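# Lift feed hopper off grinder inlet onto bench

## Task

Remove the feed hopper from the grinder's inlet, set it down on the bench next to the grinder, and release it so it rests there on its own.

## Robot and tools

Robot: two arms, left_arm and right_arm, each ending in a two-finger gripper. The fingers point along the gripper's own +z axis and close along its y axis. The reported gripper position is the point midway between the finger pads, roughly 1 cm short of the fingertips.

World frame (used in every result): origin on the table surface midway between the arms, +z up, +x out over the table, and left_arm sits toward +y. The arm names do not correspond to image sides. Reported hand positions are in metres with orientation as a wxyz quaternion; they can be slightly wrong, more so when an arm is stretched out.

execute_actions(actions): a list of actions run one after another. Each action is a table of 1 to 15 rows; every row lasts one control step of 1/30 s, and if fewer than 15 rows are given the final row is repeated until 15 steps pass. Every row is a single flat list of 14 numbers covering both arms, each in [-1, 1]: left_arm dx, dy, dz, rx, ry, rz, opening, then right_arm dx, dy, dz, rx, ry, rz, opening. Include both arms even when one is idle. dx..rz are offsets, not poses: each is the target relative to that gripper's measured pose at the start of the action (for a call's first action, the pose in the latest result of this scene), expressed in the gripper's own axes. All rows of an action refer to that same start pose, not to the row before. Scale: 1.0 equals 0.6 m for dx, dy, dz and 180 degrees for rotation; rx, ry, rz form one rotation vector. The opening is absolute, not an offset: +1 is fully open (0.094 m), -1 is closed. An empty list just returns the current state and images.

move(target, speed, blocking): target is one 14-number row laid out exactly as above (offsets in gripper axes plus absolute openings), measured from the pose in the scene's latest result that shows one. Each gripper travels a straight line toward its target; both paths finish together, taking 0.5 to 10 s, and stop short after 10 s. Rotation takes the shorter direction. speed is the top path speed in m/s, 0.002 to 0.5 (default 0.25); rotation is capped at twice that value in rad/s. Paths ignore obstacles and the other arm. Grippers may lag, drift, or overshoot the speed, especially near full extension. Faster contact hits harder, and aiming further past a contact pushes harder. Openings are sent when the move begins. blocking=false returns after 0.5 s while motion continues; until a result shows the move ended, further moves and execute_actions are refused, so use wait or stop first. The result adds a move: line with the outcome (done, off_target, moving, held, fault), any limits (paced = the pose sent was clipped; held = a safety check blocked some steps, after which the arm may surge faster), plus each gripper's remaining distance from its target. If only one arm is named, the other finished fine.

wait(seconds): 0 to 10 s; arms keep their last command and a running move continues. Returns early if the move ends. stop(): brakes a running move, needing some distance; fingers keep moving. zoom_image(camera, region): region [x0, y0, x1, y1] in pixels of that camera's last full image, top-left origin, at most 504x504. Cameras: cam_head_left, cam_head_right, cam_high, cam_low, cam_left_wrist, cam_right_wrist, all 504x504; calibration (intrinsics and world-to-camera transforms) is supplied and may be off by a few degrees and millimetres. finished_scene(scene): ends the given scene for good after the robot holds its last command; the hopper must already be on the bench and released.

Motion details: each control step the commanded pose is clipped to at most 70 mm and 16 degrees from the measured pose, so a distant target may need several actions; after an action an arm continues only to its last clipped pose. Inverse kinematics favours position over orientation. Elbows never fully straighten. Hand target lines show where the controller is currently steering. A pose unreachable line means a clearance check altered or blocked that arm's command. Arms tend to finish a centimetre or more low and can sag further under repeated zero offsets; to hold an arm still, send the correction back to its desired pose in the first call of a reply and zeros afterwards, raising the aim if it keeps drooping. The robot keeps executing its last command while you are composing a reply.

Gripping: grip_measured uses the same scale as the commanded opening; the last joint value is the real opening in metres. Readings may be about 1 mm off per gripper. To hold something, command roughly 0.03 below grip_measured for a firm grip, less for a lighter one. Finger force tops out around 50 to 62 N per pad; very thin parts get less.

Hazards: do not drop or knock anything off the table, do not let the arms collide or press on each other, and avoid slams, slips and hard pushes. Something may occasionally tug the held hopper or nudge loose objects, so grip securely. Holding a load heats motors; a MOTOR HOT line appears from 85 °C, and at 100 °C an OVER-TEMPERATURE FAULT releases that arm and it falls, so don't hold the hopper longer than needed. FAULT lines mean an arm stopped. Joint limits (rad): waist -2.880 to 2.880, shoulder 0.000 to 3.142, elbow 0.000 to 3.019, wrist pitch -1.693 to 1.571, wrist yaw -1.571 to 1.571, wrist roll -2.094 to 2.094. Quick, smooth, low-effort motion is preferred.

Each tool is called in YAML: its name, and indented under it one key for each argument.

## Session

execute_actions:
  actions: []

Scene clock: 0.00 s.
left_arm: end_effector_position=(+0.4788, +0.5812, +0.3424) grip_measured=+1.000 end_effector_quat_wxyz=(+0.227, -0.503, +0.808, -0.206) | right_arm: end_effector_position=(+0.6678, -0.2034, +0.2514) grip_measured=+1.000 end_effector_quat_wxyz=(+0.169, +0.712, +0.674, +0.102)
Joint positions: left_arm=[ 0.751  1.566  1.675 -1.313  0.517 -0.384  0.094] | right_arm=[ 0.218  1.796  1.783 -1.208  0.194  1.841  0.094]
Joint velocities: left_arm=[-0.005  0.005  0.017 -0.007 -0.095 -0.095  0.   ] | right_arm=[-0.005  0.005 -0.002  0.002 -0.007 -0.051  0.   ]
Motor temperatures (°C, as the motors report them): left_arm=[20 22 26 19 21 19] | right_arm=[19 23 33 19 21 19]
Hand target (left_arm): +0.482, +0.584, +0.361; +0.247, -0.497, +0.808, -0.201
Hand target (right_arm): +0.674, -0.202, +0.260; +0.174, +0.712, +0.672, +0.111
camera_calibration (this result's frames):
cam_left_wrist: T_world_to_cam=[[0.716425, -0.416463, 0.559726, -0.29151], [-0.655824, -0.675672, 0.336693, 0.595758], [0.237972, -0.608297, -0.757195, 0.625223], [0, 0, 0, 1]] pos_world=[0.450772, 0.661456, 0.435994]
cam_right_wrist: T_world_to_cam=[[-0.927722, 0.00416378, -0.37325, 0.713421], [-0.180133, 0.870805, 0.457439, 0.185349], [0.326933, 0.491611, -0.807115, 0.206303], [0, 0, 0, 1]] pos_world=[0.627796, -0.265794, 0.348009]

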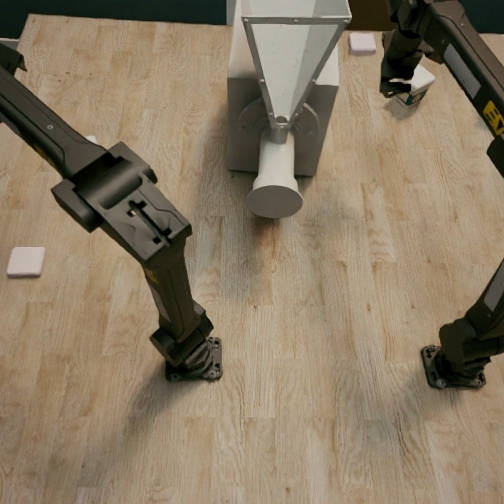

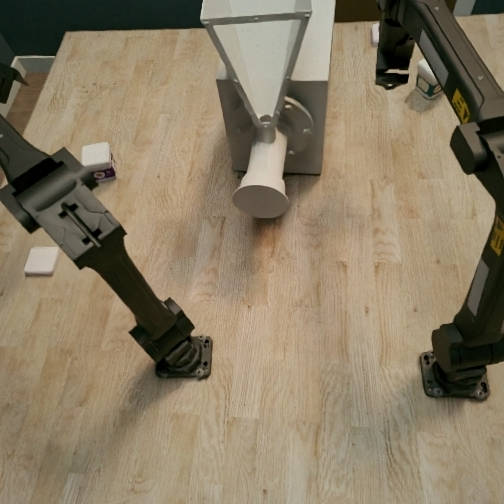

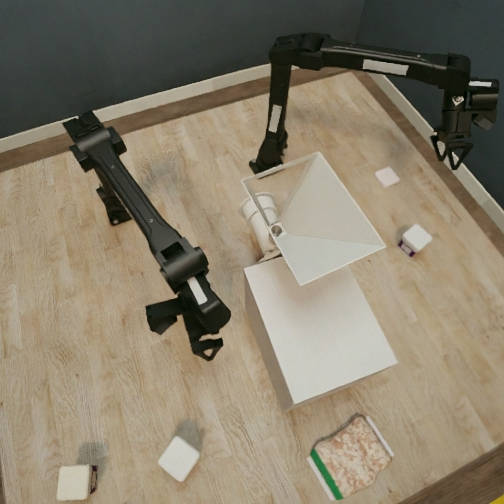

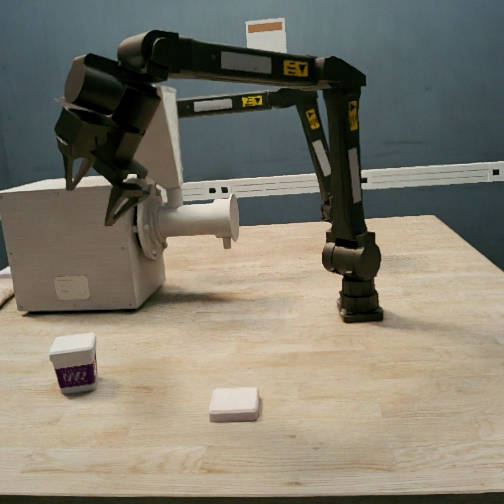

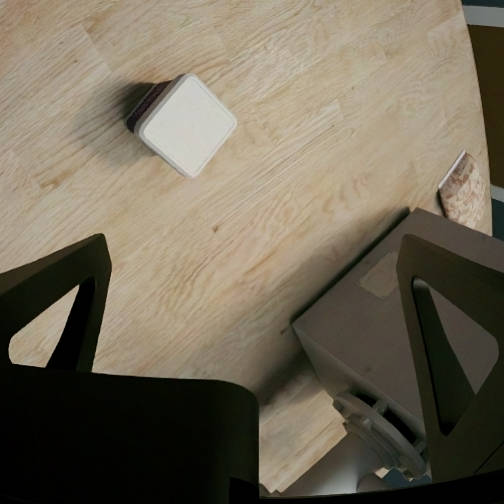

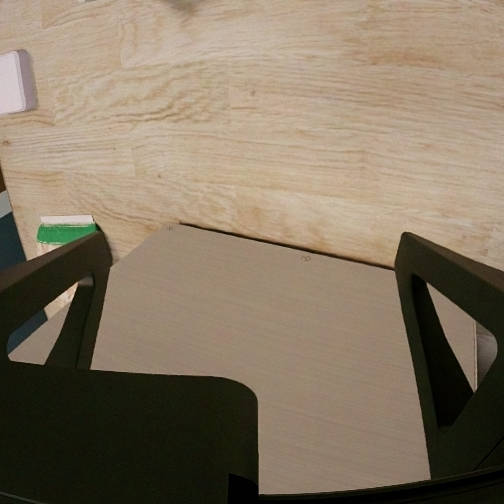

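zoom_image:
  camera: "cam_head_left"
  region: [200, 0, 400, 230]

zoom_image:
  camera: "cam_head_right"
  region: [170, 0, 370, 230]

zoom_image:
  camera: "cam_high"
  region: [200, 130, 420, 420]

zoom_image:
  camera: "cam_low"
  region: [0, 60, 260, 320]

Region (200, 0, 400, 230) of cam_head_left's 504x504 image, scaled by 2.191, with more detail than that image has; it fills the left 438 columns of this view, and the rest is white.

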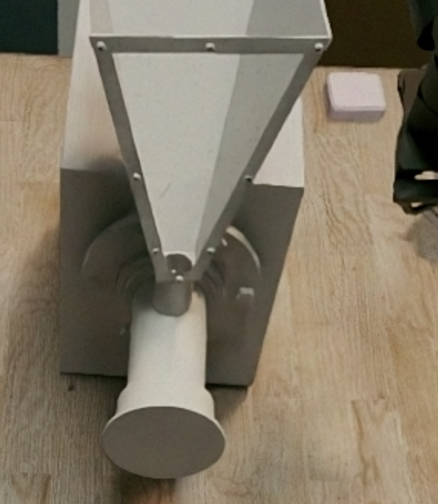

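Region (170, 0, 370, 230) of cam_head_right's 504x504 image, scaled by 2.191, with more detail than that image has; it fills the left 438 columns of this view, and the rest is white.

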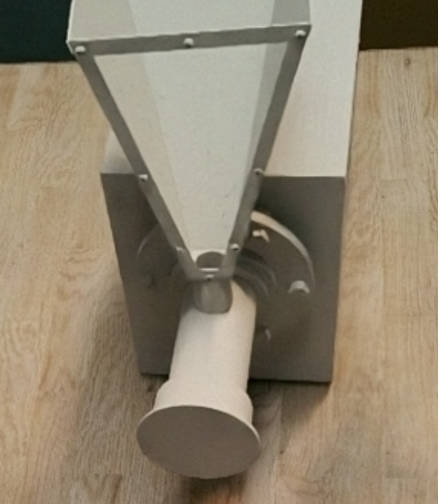

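Region (200, 130, 420, 420) of cam_high's 504x504 image, scaled by 1.738, with more detail than that image has; it fills the left 382 columns of this view, and the rest is white.

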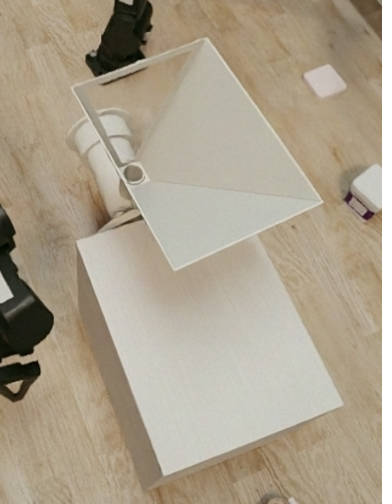

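Region (0, 60, 260, 320) of cam_low's 504x504 image, scaled by 1.938, with more detail than that image has.

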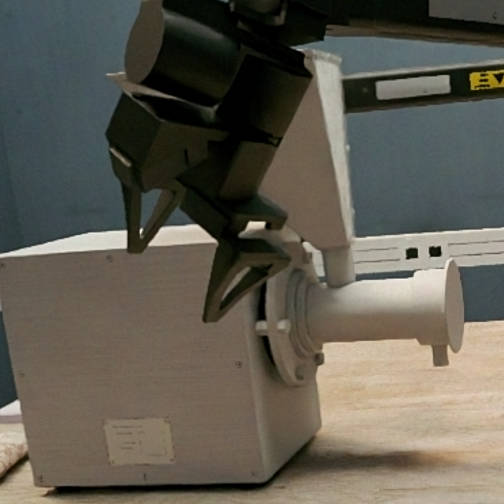

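move:
  target: [0.5437,-0.4753,-0.3379,0.0393,-0.0056,0.3188,1,0.1040,-0.1132,-0.7130,-0.1495,0.0074,-0.4578,1]
  speed: 0.3

Scene clock: 123.33 s.
left_arm: end_effector_position=(+0.4318, +0.1956, +0.5955) grip_measured=+1.000 end_effector_quat_wxyz=(+0.322, -0.049, +0.938, -0.117) | right_arm: end_effector_position=(+0.4482, -0.0935, +0.6013) grip_measured=+1.000 end_effector_quat_wxyz=(+0.331, +0.045, +0.937, +0.104)
Joint positions: left_arm=[-0.102  1.251  2.048 -1.688  0.174 -0.191  0.094] | right_arm=[ 0.574  1.47   2.275 -1.697  0.224  0.622  0.094]
Joint velocities: left_arm=[ 0.005 -0.015 -0.022  0.012 -0.022 -0.066  0.   ] | right_arm=[-0.005 -0.005 -0.002  0.002  0.022 -0.037  0.   ]
Motor temperatures (°C, as the motors report them): left_arm=[20 24 31 19 20 19] | right_arm=[19 25 39 19 20 19]
Hand target (left_arm): +0.429, +0.193, +0.609; +0.334, -0.041, +0.934, -0.117
Hand target (right_arm): +0.445, -0.091, +0.611; +0.337, +0.039, +0.934, +0.110
Off the commanded pose (left_arm): 0.022 m, 2 deg.
Off the commanded pose (right_arm): 0.014 m, 1 deg.
joint sent to its limit (right arm) — the command would take joint 4 (wrist pitch) past its lower limit, so that joint was sent only as far as its limit.
move: off_target (left_arm, right_arm)
camera_calibration (this result's frames):
cam_left_wrist: T_world_to_cam=[[0.0104682, -0.969428, 0.245152, 0.0401936], [-0.998966, -0.0209838, -0.0403213, 0.463741], [0.0442328, -0.244476, -0.968646, 0.731837], [0, 0, 0, 1]] pos_world=[0.430469, 0.227613, 0.717736]
cam_right_wrist: T_world_to_cam=[[0.00806443, -0.978941, -0.203984, 0.0267487], [-0.997984, 0.0049622, -0.0632692, 0.488802], [0.062949, 0.204083, -0.976928, 0.699984], [0, 0, 0, 1]] pos_world=[0.443538, -0.119095, 0.720216]

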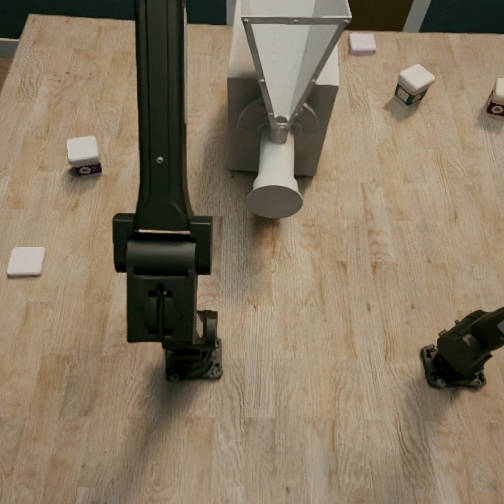

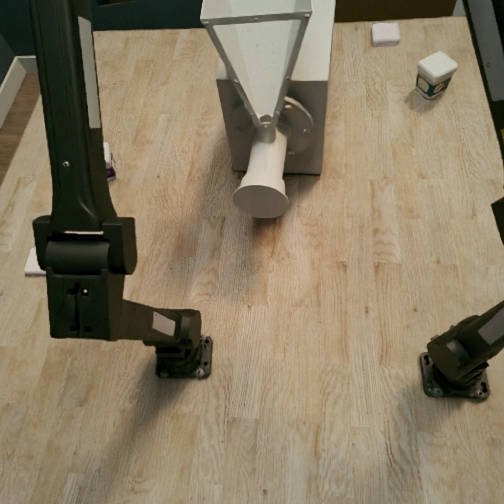

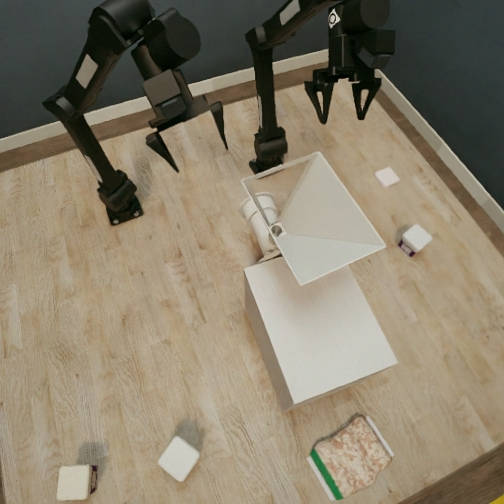

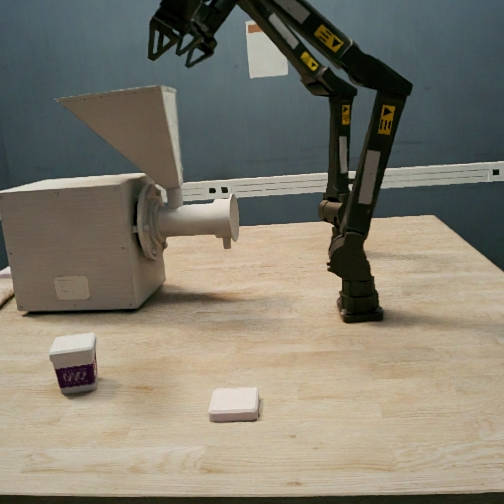

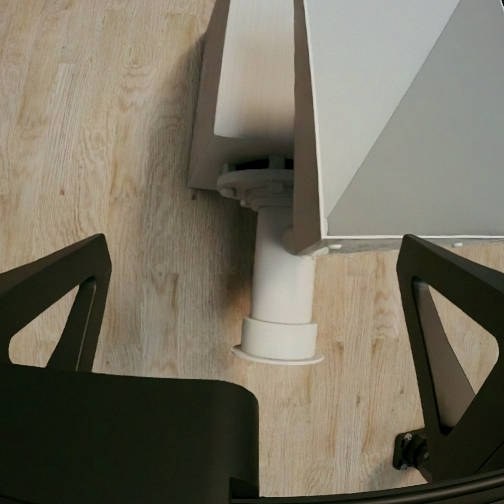

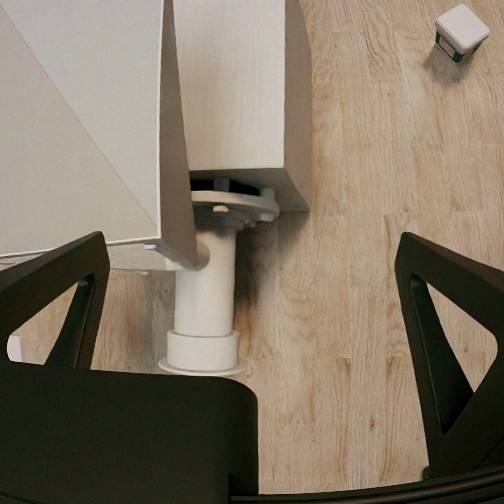

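execute_actions:
  actions: []

Scene clock: 146.87 s.
left_arm: end_effector_position=(+0.4318, +0.1956, +0.5955) grip_measured=+1.000 end_effector_quat_wxyz=(+0.322, -0.049, +0.938, -0.117) | right_arm: end_effector_position=(+0.4482, -0.0935, +0.6013) grip_measured=+1.000 end_effector_quat_wxyz=(+0.331, +0.045, +0.937, +0.104)
Joint positions: left_arm=[-0.102  1.251  2.048 -1.688  0.174 -0.191  0.094] | right_arm=[ 0.574  1.47   2.275 -1.697  0.224  0.621  0.094]
Joint velocities: left_arm=[-0.005 -0.015 -0.002 -0.002 -0.125 -0.022  0.   ] | right_arm=[-0.005  0.005  0.002 -0.017  0.022 -0.007  0.   ]
Motor temperatures (°C, as the motors report them): left_arm=[20 23 31 19 20 19] | right_arm=[19 24 38 19 20 19]
Hand target (left_arm): +0.429, +0.193, +0.609; +0.334, -0.041, +0.934, -0.117
Hand target (right_arm): +0.445, -0.091, +0.611; +0.337, +0.039, +0.934, +0.111
Off the commanded pose (left_arm): 0.022 m, 2 deg.
Off the commanded pose (right_arm): 0.014 m, 1 deg.
camera_calibration (this result's frames):
cam_left_wrist: T_world_to_cam=[[0.0104682, -0.969428, 0.245152, 0.0401936], [-0.998966, -0.0209838, -0.0403213, 0.463741], [0.0442328, -0.244476, -0.968646, 0.731837], [0, 0, 0, 1]] pos_world=[0.430469, 0.227613, 0.717736]
cam_right_wrist: T_world_to_cam=[[0.00836077, -0.978988, -0.203748, 0.0264698], [-0.997982, 0.00465805, -0.0633335, 0.488811], [0.0629518, 0.203866, -0.976973, 0.699989], [0, 0, 0, 1]] pos_world=[0.443538, -0.119067, 0.720222]

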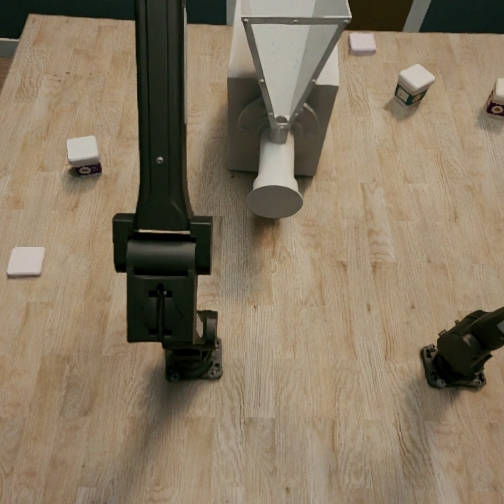

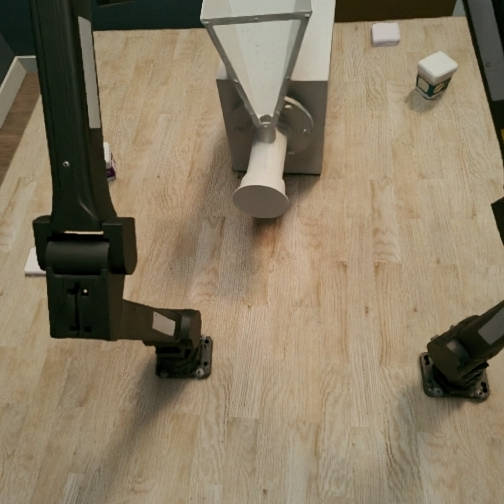

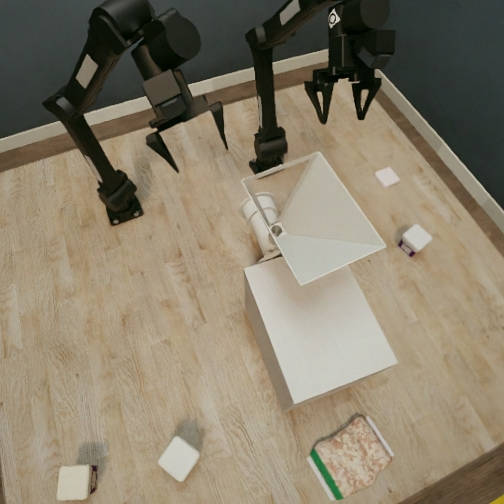

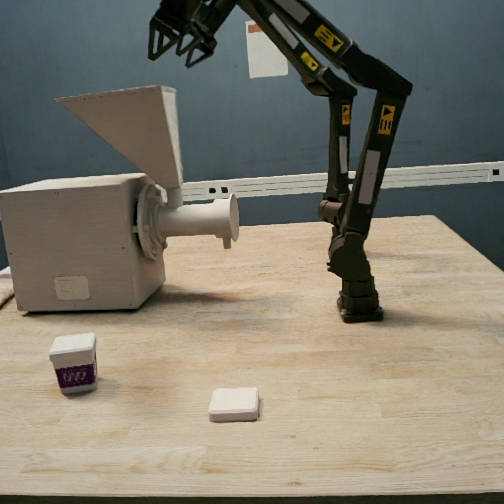

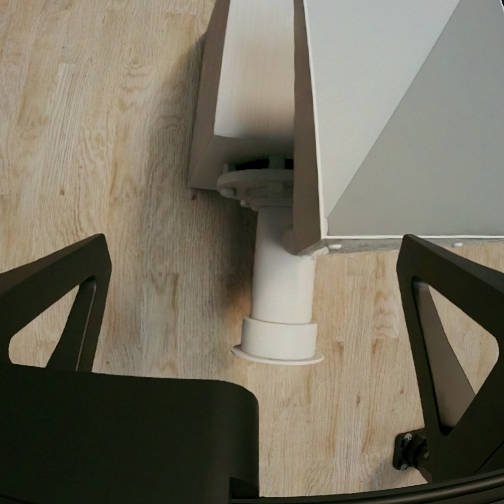

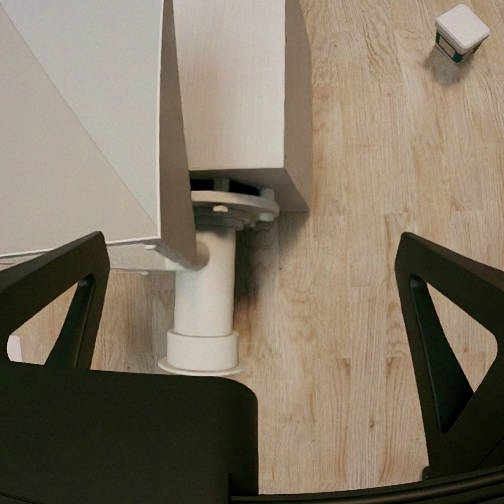

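move:
  target: [-0.0381,-0.0532,0.0666,0.001,-0.0074,0.006,1, -0.0107,0.0976,0.0952,-0.0077,-0.0018,-0.0002,1]
  speed: 0.15

Scene clock: 251.13 s.
left_arm: end_effector_position=(+0.4733, +0.1662, +0.5779) grip_measured=+1.000 end_effector_quat_wxyz=(+0.320, -0.041, +0.940, -0.111) | right_arm: end_effector_position=(+0.4939, -0.0305, +0.5503) grip_measured=+1.000 end_effector_quat_wxyz=(+0.312, +0.036, +0.945, +0.094)
Joint positions: left_arm=[-0.193  1.317  2.043 -1.613  0.11  -0.242  0.094] | right_arm=[ 0.629  1.602  2.278 -1.624  0.245  0.657  0.094]
Joint velocities: left_arm=[-0.015 -0.005 -0.012  0.032 -0.081 -0.007  0.   ] | right_arm=[ 0.005 -0.015  0.007 -0.007 -0.037 -0.051  0.   ]
Motor temperatures (°C, as the motors report them): left_arm=[20 22 30 19 20 19] | right_arm=[19 23 38 19 19 19]
Hand target (left_arm): +0.475, +0.162, +0.587; +0.334, -0.041, +0.935, -0.115
Hand target (right_arm): +0.490, -0.029, +0.575; +0.334, +0.040, +0.935, +0.115
Off the commanded pose (left_arm): 0.010 m, 2 deg.
Off the commanded pose (right_arm): 0.025 m, 4 deg.
move: off_target (right_arm)
camera_calibration (this result's frames):
cam_left_wrist: T_world_to_cam=[[0.000278596, -0.973751, 0.227614, 0.0313309], [-0.999233, -0.00918231, -0.0380597, 0.500791], [0.0391507, -0.227429, -0.973007, 0.70786], [0, 0, 0, 1]] pos_world=[0.472686, 0.196095, 0.700682]
cam_right_wrist: T_world_to_cam=[[0.0137254, -0.983613, -0.179768, 0.0613262], [-0.999701, -0.00986151, -0.0223696, 0.508771], [0.0202303, 0.180022, -0.983455, 0.658453], [0, 0, 0, 1]] pos_world=[0.494456, -0.0531973, 0.669964]

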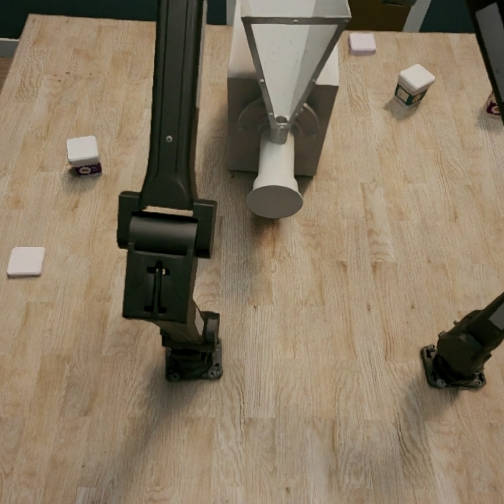

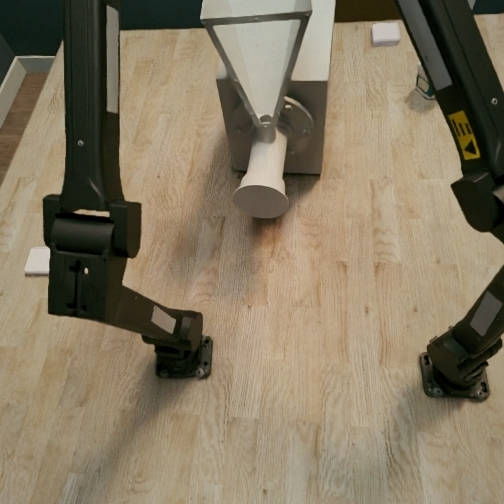

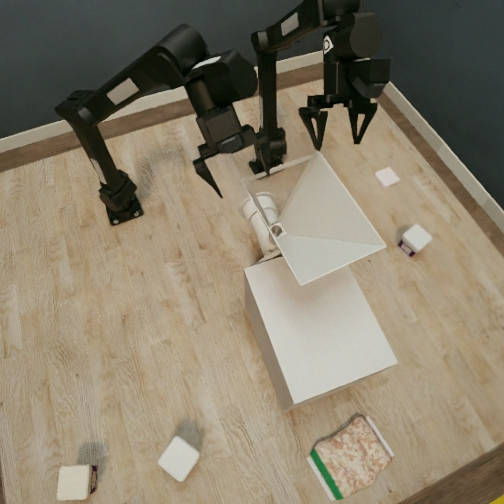

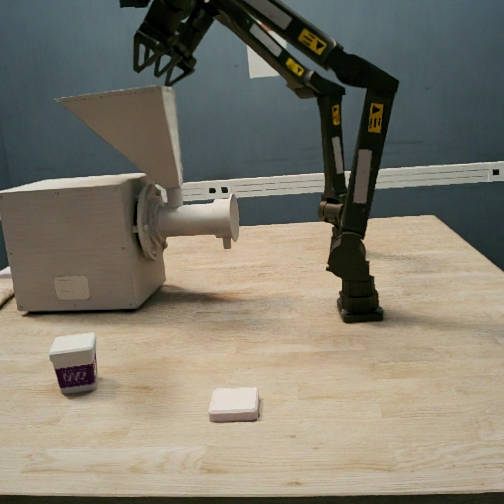

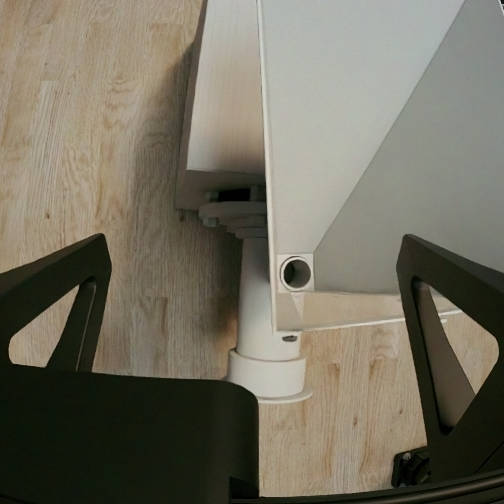

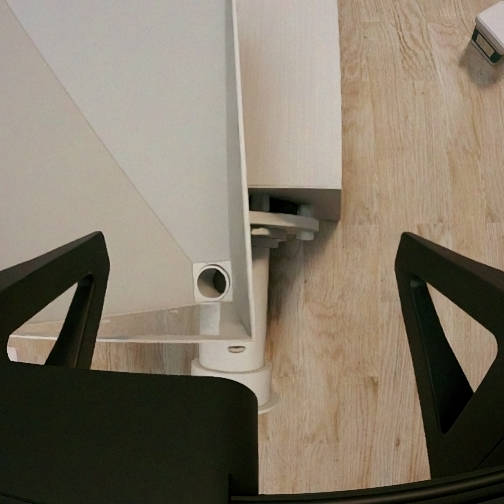

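move:
  target: [-0.0009,-0.0187,0.1316,0.0031,-0.02,0,1, -0.0254,0.0155,0.089,-0.0128,-0.025,0.0061,1]
  speed: 0.1

Scene clock: 293.70 s.
left_arm: end_effector_position=(+0.5270, +0.1468, +0.5047) grip_measured=+1.000 end_effector_quat_wxyz=(+0.330, -0.043, +0.937, -0.107) | right_arm: end_effector_position=(+0.5355, -0.0107, +0.5153) grip_measured=+1.000 end_effector_quat_wxyz=(+0.342, +0.041, +0.932, +0.112)
Joint positions: left_arm=[-0.233  1.315  1.798 -1.348  0.073 -0.275  0.094] | right_arm=[ 0.612  1.599  2.127 -1.398  0.245  0.641  0.094]
Joint velocities: left_arm=[ 0.005 -0.005  0.012  0.017 -0.037  0.022  0.   ] | right_arm=[-0.005  0.005 -0.002  0.007 -0.051 -0.066  0.   ]
Motor temperatures (°C, as the motors report them): left_arm=[20 22 29 19 20 19] | right_arm=[19 24 39 19 19 19]
Hand target (left_arm): +0.522, +0.142, +0.520; +0.350, -0.043, +0.929, -0.115
Hand target (right_arm): +0.539, -0.015, +0.520; +0.349, +0.043, +0.929, +0.114
Off the commanded pose (left_arm): 0.017 m, 3 deg.
Off the commanded pose (right_arm): 0.006 m, 1 deg.
move: off_target (left_arm)
camera_calibration (this result's frames):
cam_left_wrist: T_world_to_cam=[[0.00436696, -0.974873, 0.222717, 0.0295775], [-0.998151, -0.0177523, -0.0581336, 0.562253], [0.0606267, -0.222051, -0.973148, 0.618071], [0, 0, 0, 1]] pos_world=[0.523613, 0.176059, 0.627573]
cam_right_wrist: T_world_to_cam=[[0.0223517, -0.976388, -0.214865, 0.0874849], [-0.996187, -0.00362327, -0.0871653, 0.581317], [0.0843286, 0.215994, -0.972746, 0.580105], [0, 0, 0, 1]] pos_world=[0.528225, -0.0377739, 0.633763]

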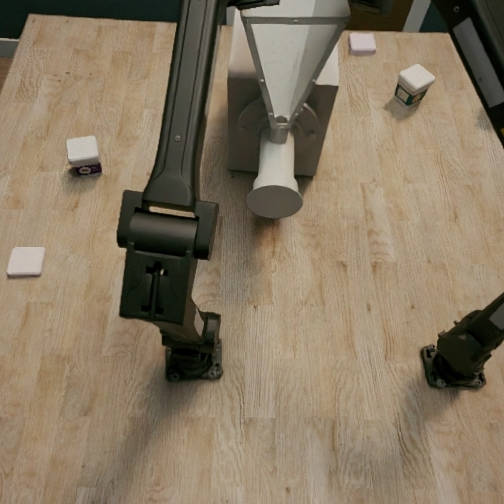

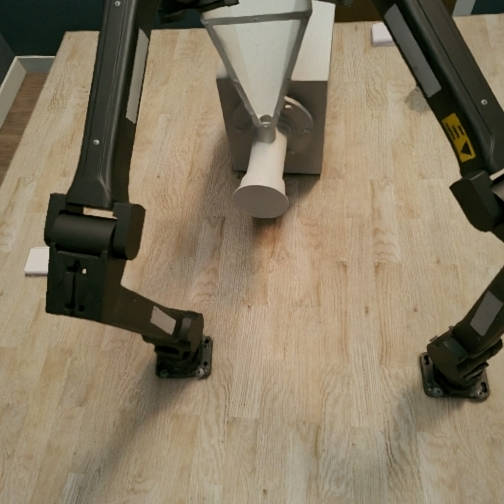

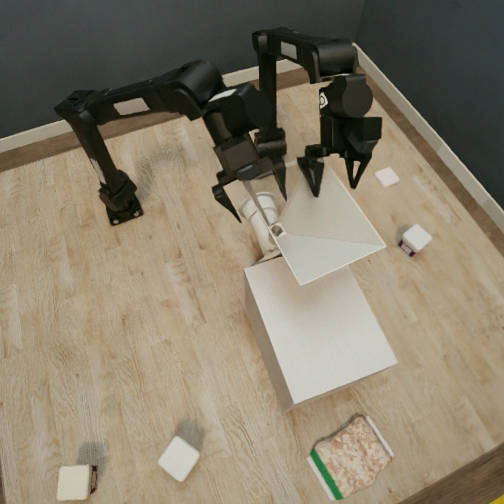

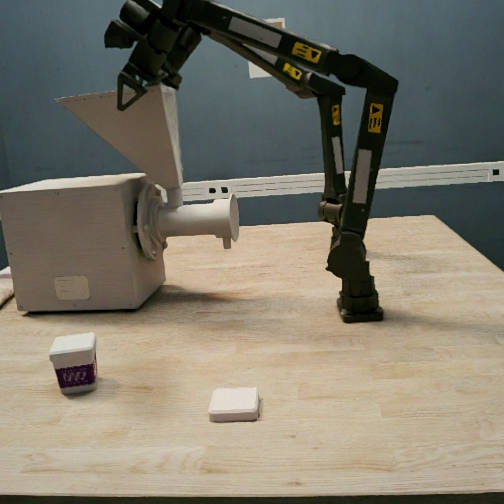

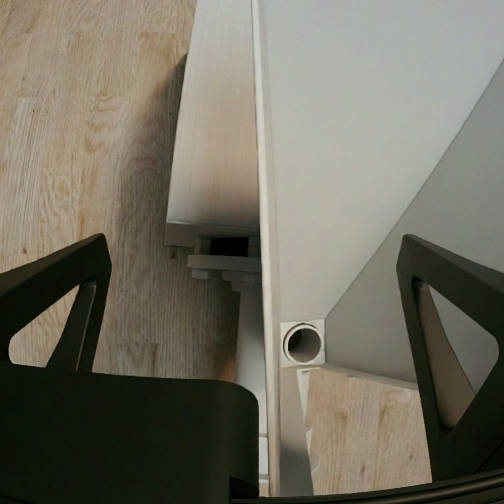

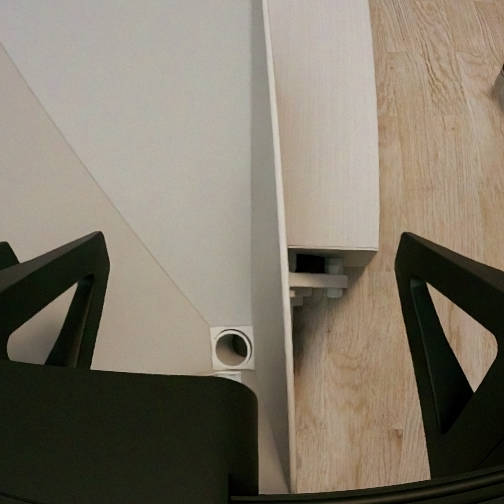

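zoom_image:
  camera: "cam_low"
  region: [40, 0, 260, 220]

zoom_image:
  camera: "cam_high"
  region: [180, 80, 420, 320]

Region (40, 0, 260, 220) of cam_low's 504x504 image, scaled by 2.291, with more detail than that image has.

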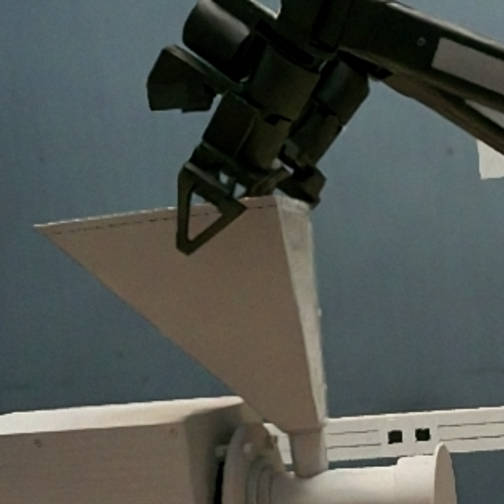

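Region (180, 80, 420, 320) of cam_high's 504x504 image, scaled by 2.100, with more detail than that image has.

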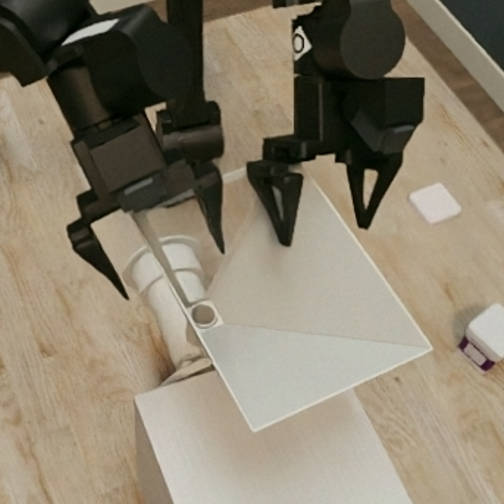

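execute_actions:
  actions:
    - [[-0.0078,-0.0135,-0.0232,0,-0.015,0,0.3, 0.0027,-0.0191,0.0148,0,-0.01,0,0.5]]
    - [[-0.012,-0.006,-0.017,0,-0.015,0,0.3, -0.006,0.002,-0.008,0,-0.012,0,0.5]]

Scene clock: 314.27 s.
left_arm: end_effector_position=(+0.5298, +0.1499, +0.5045) grip_measured=+0.303 end_effector_quat_wxyz=(+0.338, -0.049, +0.935, -0.093) | right_arm: end_effector_position=(+0.5390, -0.0178, +0.5013) grip_measured=+0.502 end_effector_quat_wxyz=(+0.359, +0.045, +0.927, +0.104)
Joint positions: left_arm=[-0.239  1.314  1.793 -1.334  0.036 -0.28   0.061] | right_arm=[ 0.608  1.557  2.02  -1.311  0.277  0.63   0.071]
Joint velocities: left_arm=[-0.005  0.005 -0.002  0.022  0.022 -0.051 -0.001] | right_arm=[-0.005  0.005 -0.007  0.002  0.037 -0.037  0.001]
Motor temperatures (°C, as the motors report them): left_arm=[20 23 30 19 20 19] | right_arm=[19 24 38 19 19 19]
Hand target (left_arm): +0.526, +0.147, +0.517; +0.355, -0.049, +0.928, -0.098
Hand target (right_arm): +0.536, -0.015, +0.506; +0.365, +0.042, +0.924, +0.109
Off the commanded pose (left_arm): 0.013 m, 2 deg.
Off the commanded pose (right_arm): 0.006 m, 1 deg.
camera_calibration (this result's frames):
cam_left_wrist: T_world_to_cam=[[0.0232552, -0.979322, 0.200968, 0.0342184], [-0.996658, -0.038455, -0.0720631, 0.574472], [0.0783011, -0.19862, -0.976944, 0.607495], [0, 0, 0, 1]] pos_world=[0.524189, 0.176263, 0.628009]
cam_right_wrist: T_world_to_cam=[[0.0122956, -0.979359, -0.201756, 0.0763035], [-0.992533, 0.0125349, -0.121334, 0.599037], [0.121359, 0.201741, -0.971891, 0.547133], [0, 0, 0, 1]] pos_world=[0.527226, -0.0431596, 0.619832]

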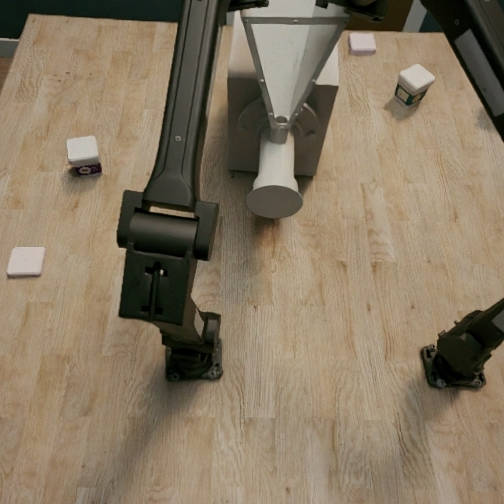

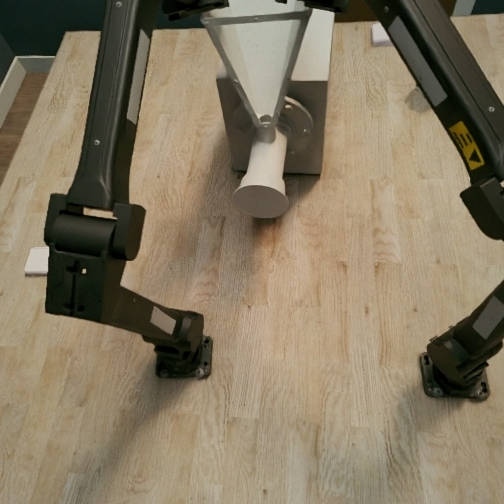

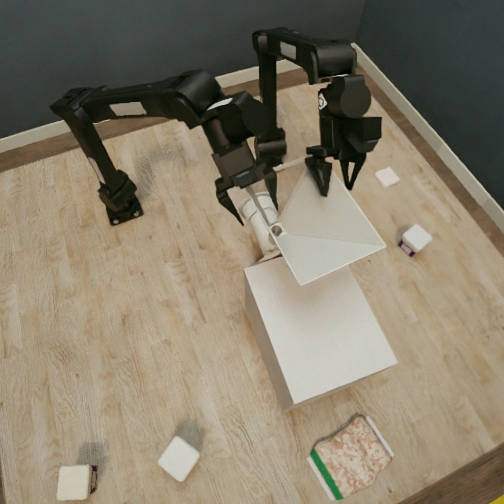

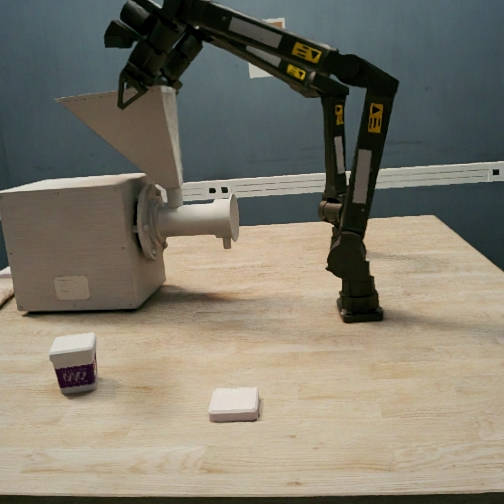

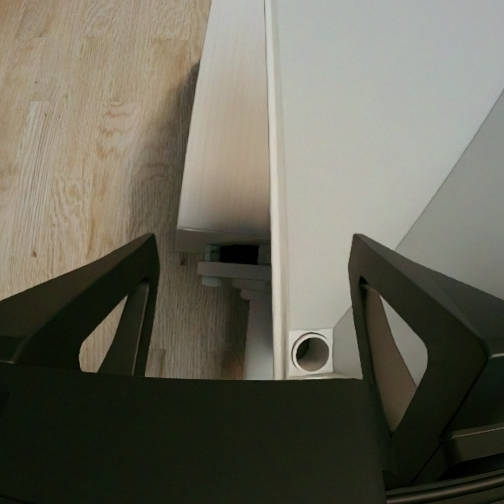

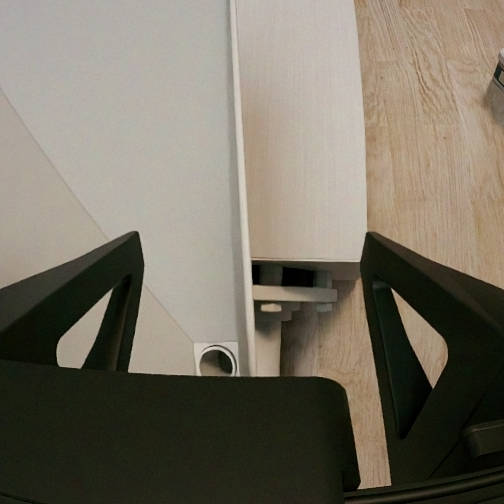

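execute_actions:
  actions:
    - [[-0.0065,-0.0127,-0.0184,0,-0.012,0,-1, -0.001,0.005,-0.0085,0,-0.006,0,-1]]
    - [[-0.006,-0.004,-0.016,0,-0.012,0,-1, -0.003,0.001,-0.008,0,-0.008,0,-1]]

Scene clock: 341.33 s.
left_arm: end_effector_position=(+0.5307, +0.1424, +0.5060) grip_measured=-0.951 end_effector_quat_wxyz=(+0.341, -0.069, +0.931, -0.109) | right_arm: end_effector_position=(+0.5352, -0.0161, +0.5037) grip_measured=-0.957 end_effector_quat_wxyz=(+0.365, +0.040, +0.924, +0.108)
Joint positions: left_arm=[-0.252  1.311  1.787 -1.315  0.039 -0.339  0.002] | right_arm=[ 0.614  1.541  2.001 -1.292  0.279  0.624  0.002]
Joint velocities: left_arm=[-0.015 -0.005 -0.007 -0.007 -0.066  0.007 -0.   ] | right_arm=[-0.005  0.005 -0.017  0.007 -0.022 -0.022 -0.   ]
Motor temperatures (°C, as the motors report them): left_arm=[20 23 29 19 20 19] | right_arm=[19 24 37 19 19 19]
Hand target (left_arm): +0.528, +0.143, +0.516; +0.358, -0.067, +0.925, -0.103
Hand target (right_arm): +0.534, -0.016, +0.509; +0.374, +0.041, +0.920, +0.105
Off the commanded pose (left_arm): 0.010 m, 2 deg.
Off the commanded pose (right_arm): 0.005 m, 1 deg.
camera_calibration (this result's frames):
cam_left_wrist: T_world_to_cam=[[0.0493557, -0.968789, 0.242924, -0.0100593], [-0.994661, -0.0697463, -0.076062, 0.580589], [0.0906311, -0.237873, -0.967059, 0.601365], [0, 0, 0, 1]] pos_world=[0.523483, 0.173797, 0.628159]
cam_right_wrist: T_world_to_cam=[[0.025318, -0.97834, -0.205451, 0.0734031], [-0.990714, 0.00290664, -0.135928, 0.601669], [0.133581, 0.206985, -0.969182, 0.541735], [0, 0, 0, 1]] pos_world=[0.521858, -0.0420667, 0.621904]

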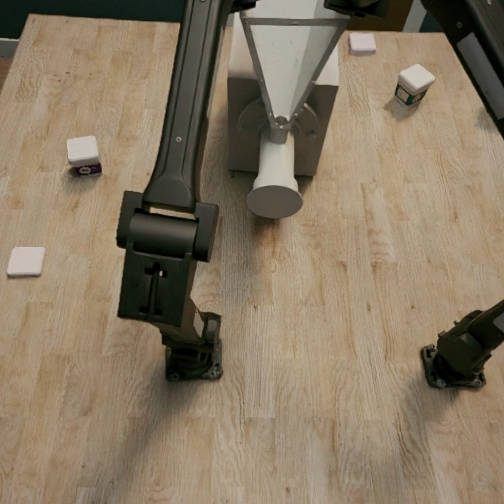

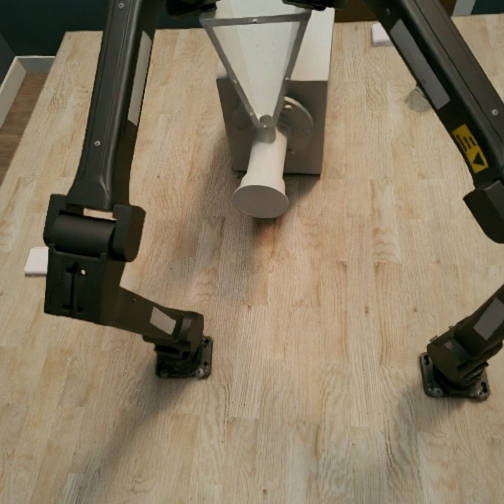

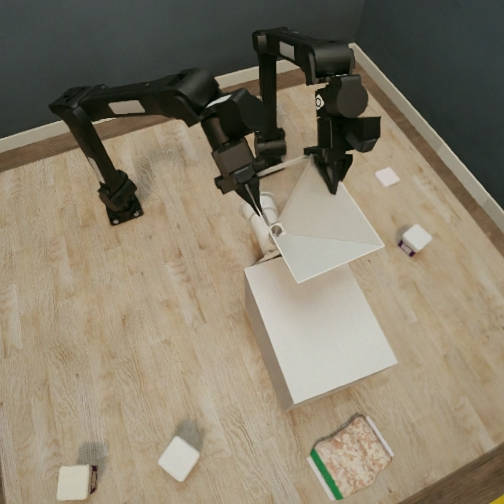

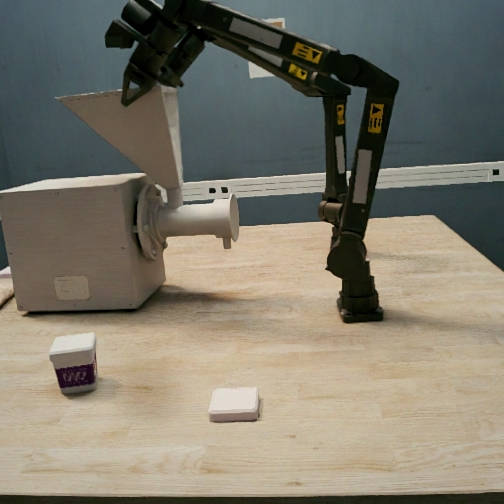

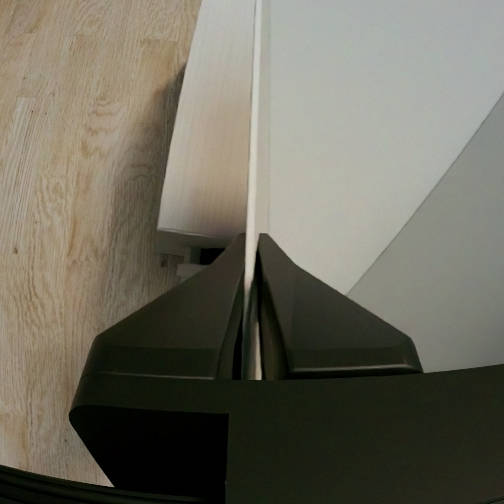

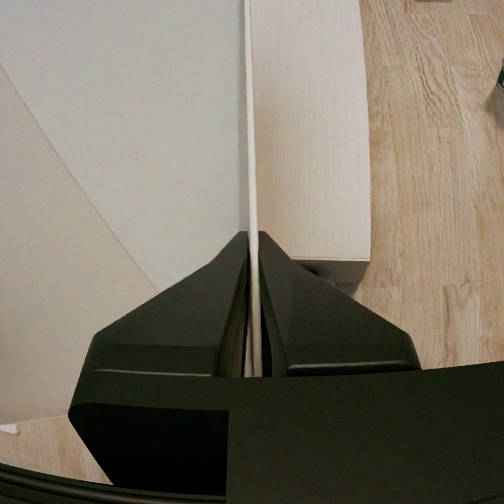

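execute_actions:
  actions:
    - [[-0.009,-0.0035,-0.03,0,-0.012,0,-1,-0.0126,-0.0005,-0.0285,0,-0.012,0,-1],[-0.012,-0.0047,-0.04,0,-0.016,0,-1,-0.0168,-0.0006,-0.038,0,-0.016,0,-1],[-0.015,-0.0058,-0.049,0,-0.02,0,-1,-0.021,-0.0008,-0.0475,0,-0.02,0,-1],[-0.018,-0.007,-0.059,0,-0.024,0,-1,-0.025,-0.0009,-0.057,0,-0.024,0,-1],[-0.021,-0.0082,-0.069,0,-0.028,0,-1,-0.0294,-0.001,-0.0665,0,-0.028,0,-1],[-0.024,-0.0094,-0.079,0,-0.032,0,-1,-0.0336,-0.0012,-0.076,0,-0.032,0,-1],[-0.027,-0.0105,-0.089,0,-0.036,0,-1,-0.0378,-0.0014,-0.0855,0,-0.036,0,-1],[-0.0303,-0.0117,-0.0985,0,-0.04,0,-1,-0.042,-0.0015,-0.095,0,-0.04,0,-1]]
    - [[-0.0303,-0.0117,-0.0985,0,-0.04,0,-1,-0.042,-0.0015,-0.095,0,-0.04,0,-1]]
    - [[-0.0303,-0.0117,-0.0985,0,-0.04,0,-1,-0.042,-0.0015,-0.095,0,-0.04,0,-1]]

Scene clock: 359.03 s.
left_arm: end_effector_position=(+0.5159, +0.1411, +0.5273) grip_measured=-0.952 end_effector_quat_wxyz=(+0.368, -0.061, +0.922, -0.105) | right_arm: end_effector_position=(+0.5186, -0.0202, +0.5247) grip_measured=-0.913 end_effector_quat_wxyz=(+0.409, +0.023, +0.910, +0.061)
Joint positions: left_arm=[-0.269  1.269  1.786 -1.303  0.014 -0.33   0.002] | right_arm=[ 0.667  1.508  1.994 -1.292  0.422  0.577  0.004]
Joint velocities: left_arm=[ 0.005 -0.015  0.002 -0.007  0.007 -0.022 -0.   ] | right_arm=[-0.005  0.015  0.012  0.002  0.007 -0.081  0.001]
Motor temperatures (°C, as the motors report them): left_arm=[20 23 29 19 20 19] | right_arm=[19 24 37 19 20 19]
Hand target (left_arm): +0.486, +0.148, +0.580; +0.424, -0.070, +0.897, -0.107
Hand target (right_arm): +0.493, -0.033, +0.578; +0.455, +0.035, +0.886, +0.078
Off the commanded pose (left_arm): 0.062 m, 7 deg.
Off the commanded pose (right_arm): 0.061 m, 6 deg.
camera_calibration (this result's frames):
cam_left_wrist: T_world_to_cam=[[0.0301548, -0.97225, 0.231992, 0.000444708], [-0.989062, -0.0625497, -0.133578, 0.593845], [0.144382, -0.225426, -0.963502, 0.591693], [0, 0, 0, 1]] pos_world=[0.501907, 0.17096, 0.649319]
cam_right_wrist: T_world_to_cam=[[0.0270509, -0.994104, -0.104998, 0.0201981], [-0.974076, -0.00261379, -0.226207, 0.626784], [0.224599, 0.108395, -0.968404, 0.515572], [0, 0, 0, 1]] pos_world=[0.494192, -0.0341681, 0.643185]

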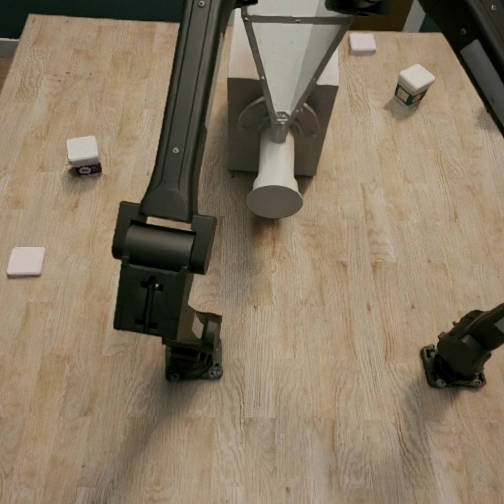

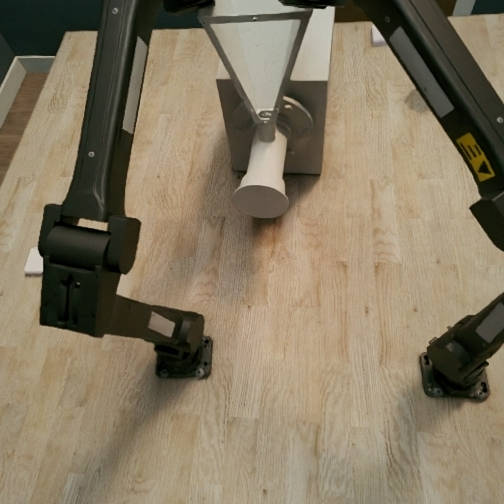

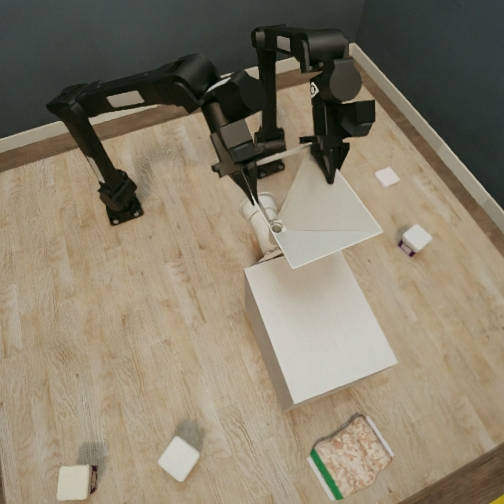

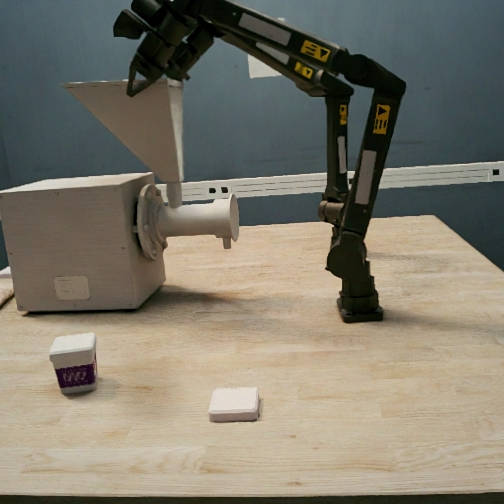

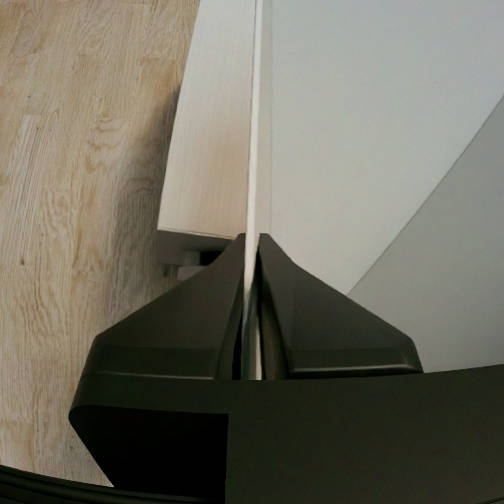

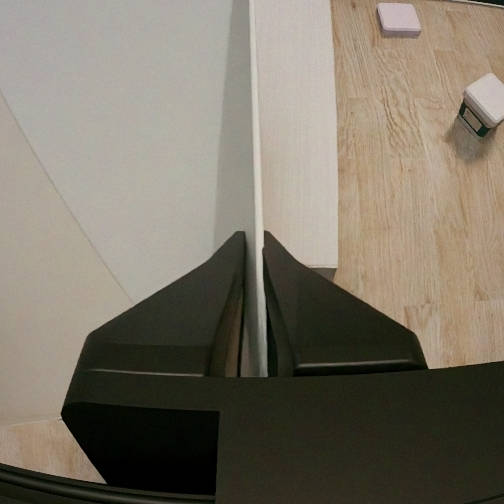

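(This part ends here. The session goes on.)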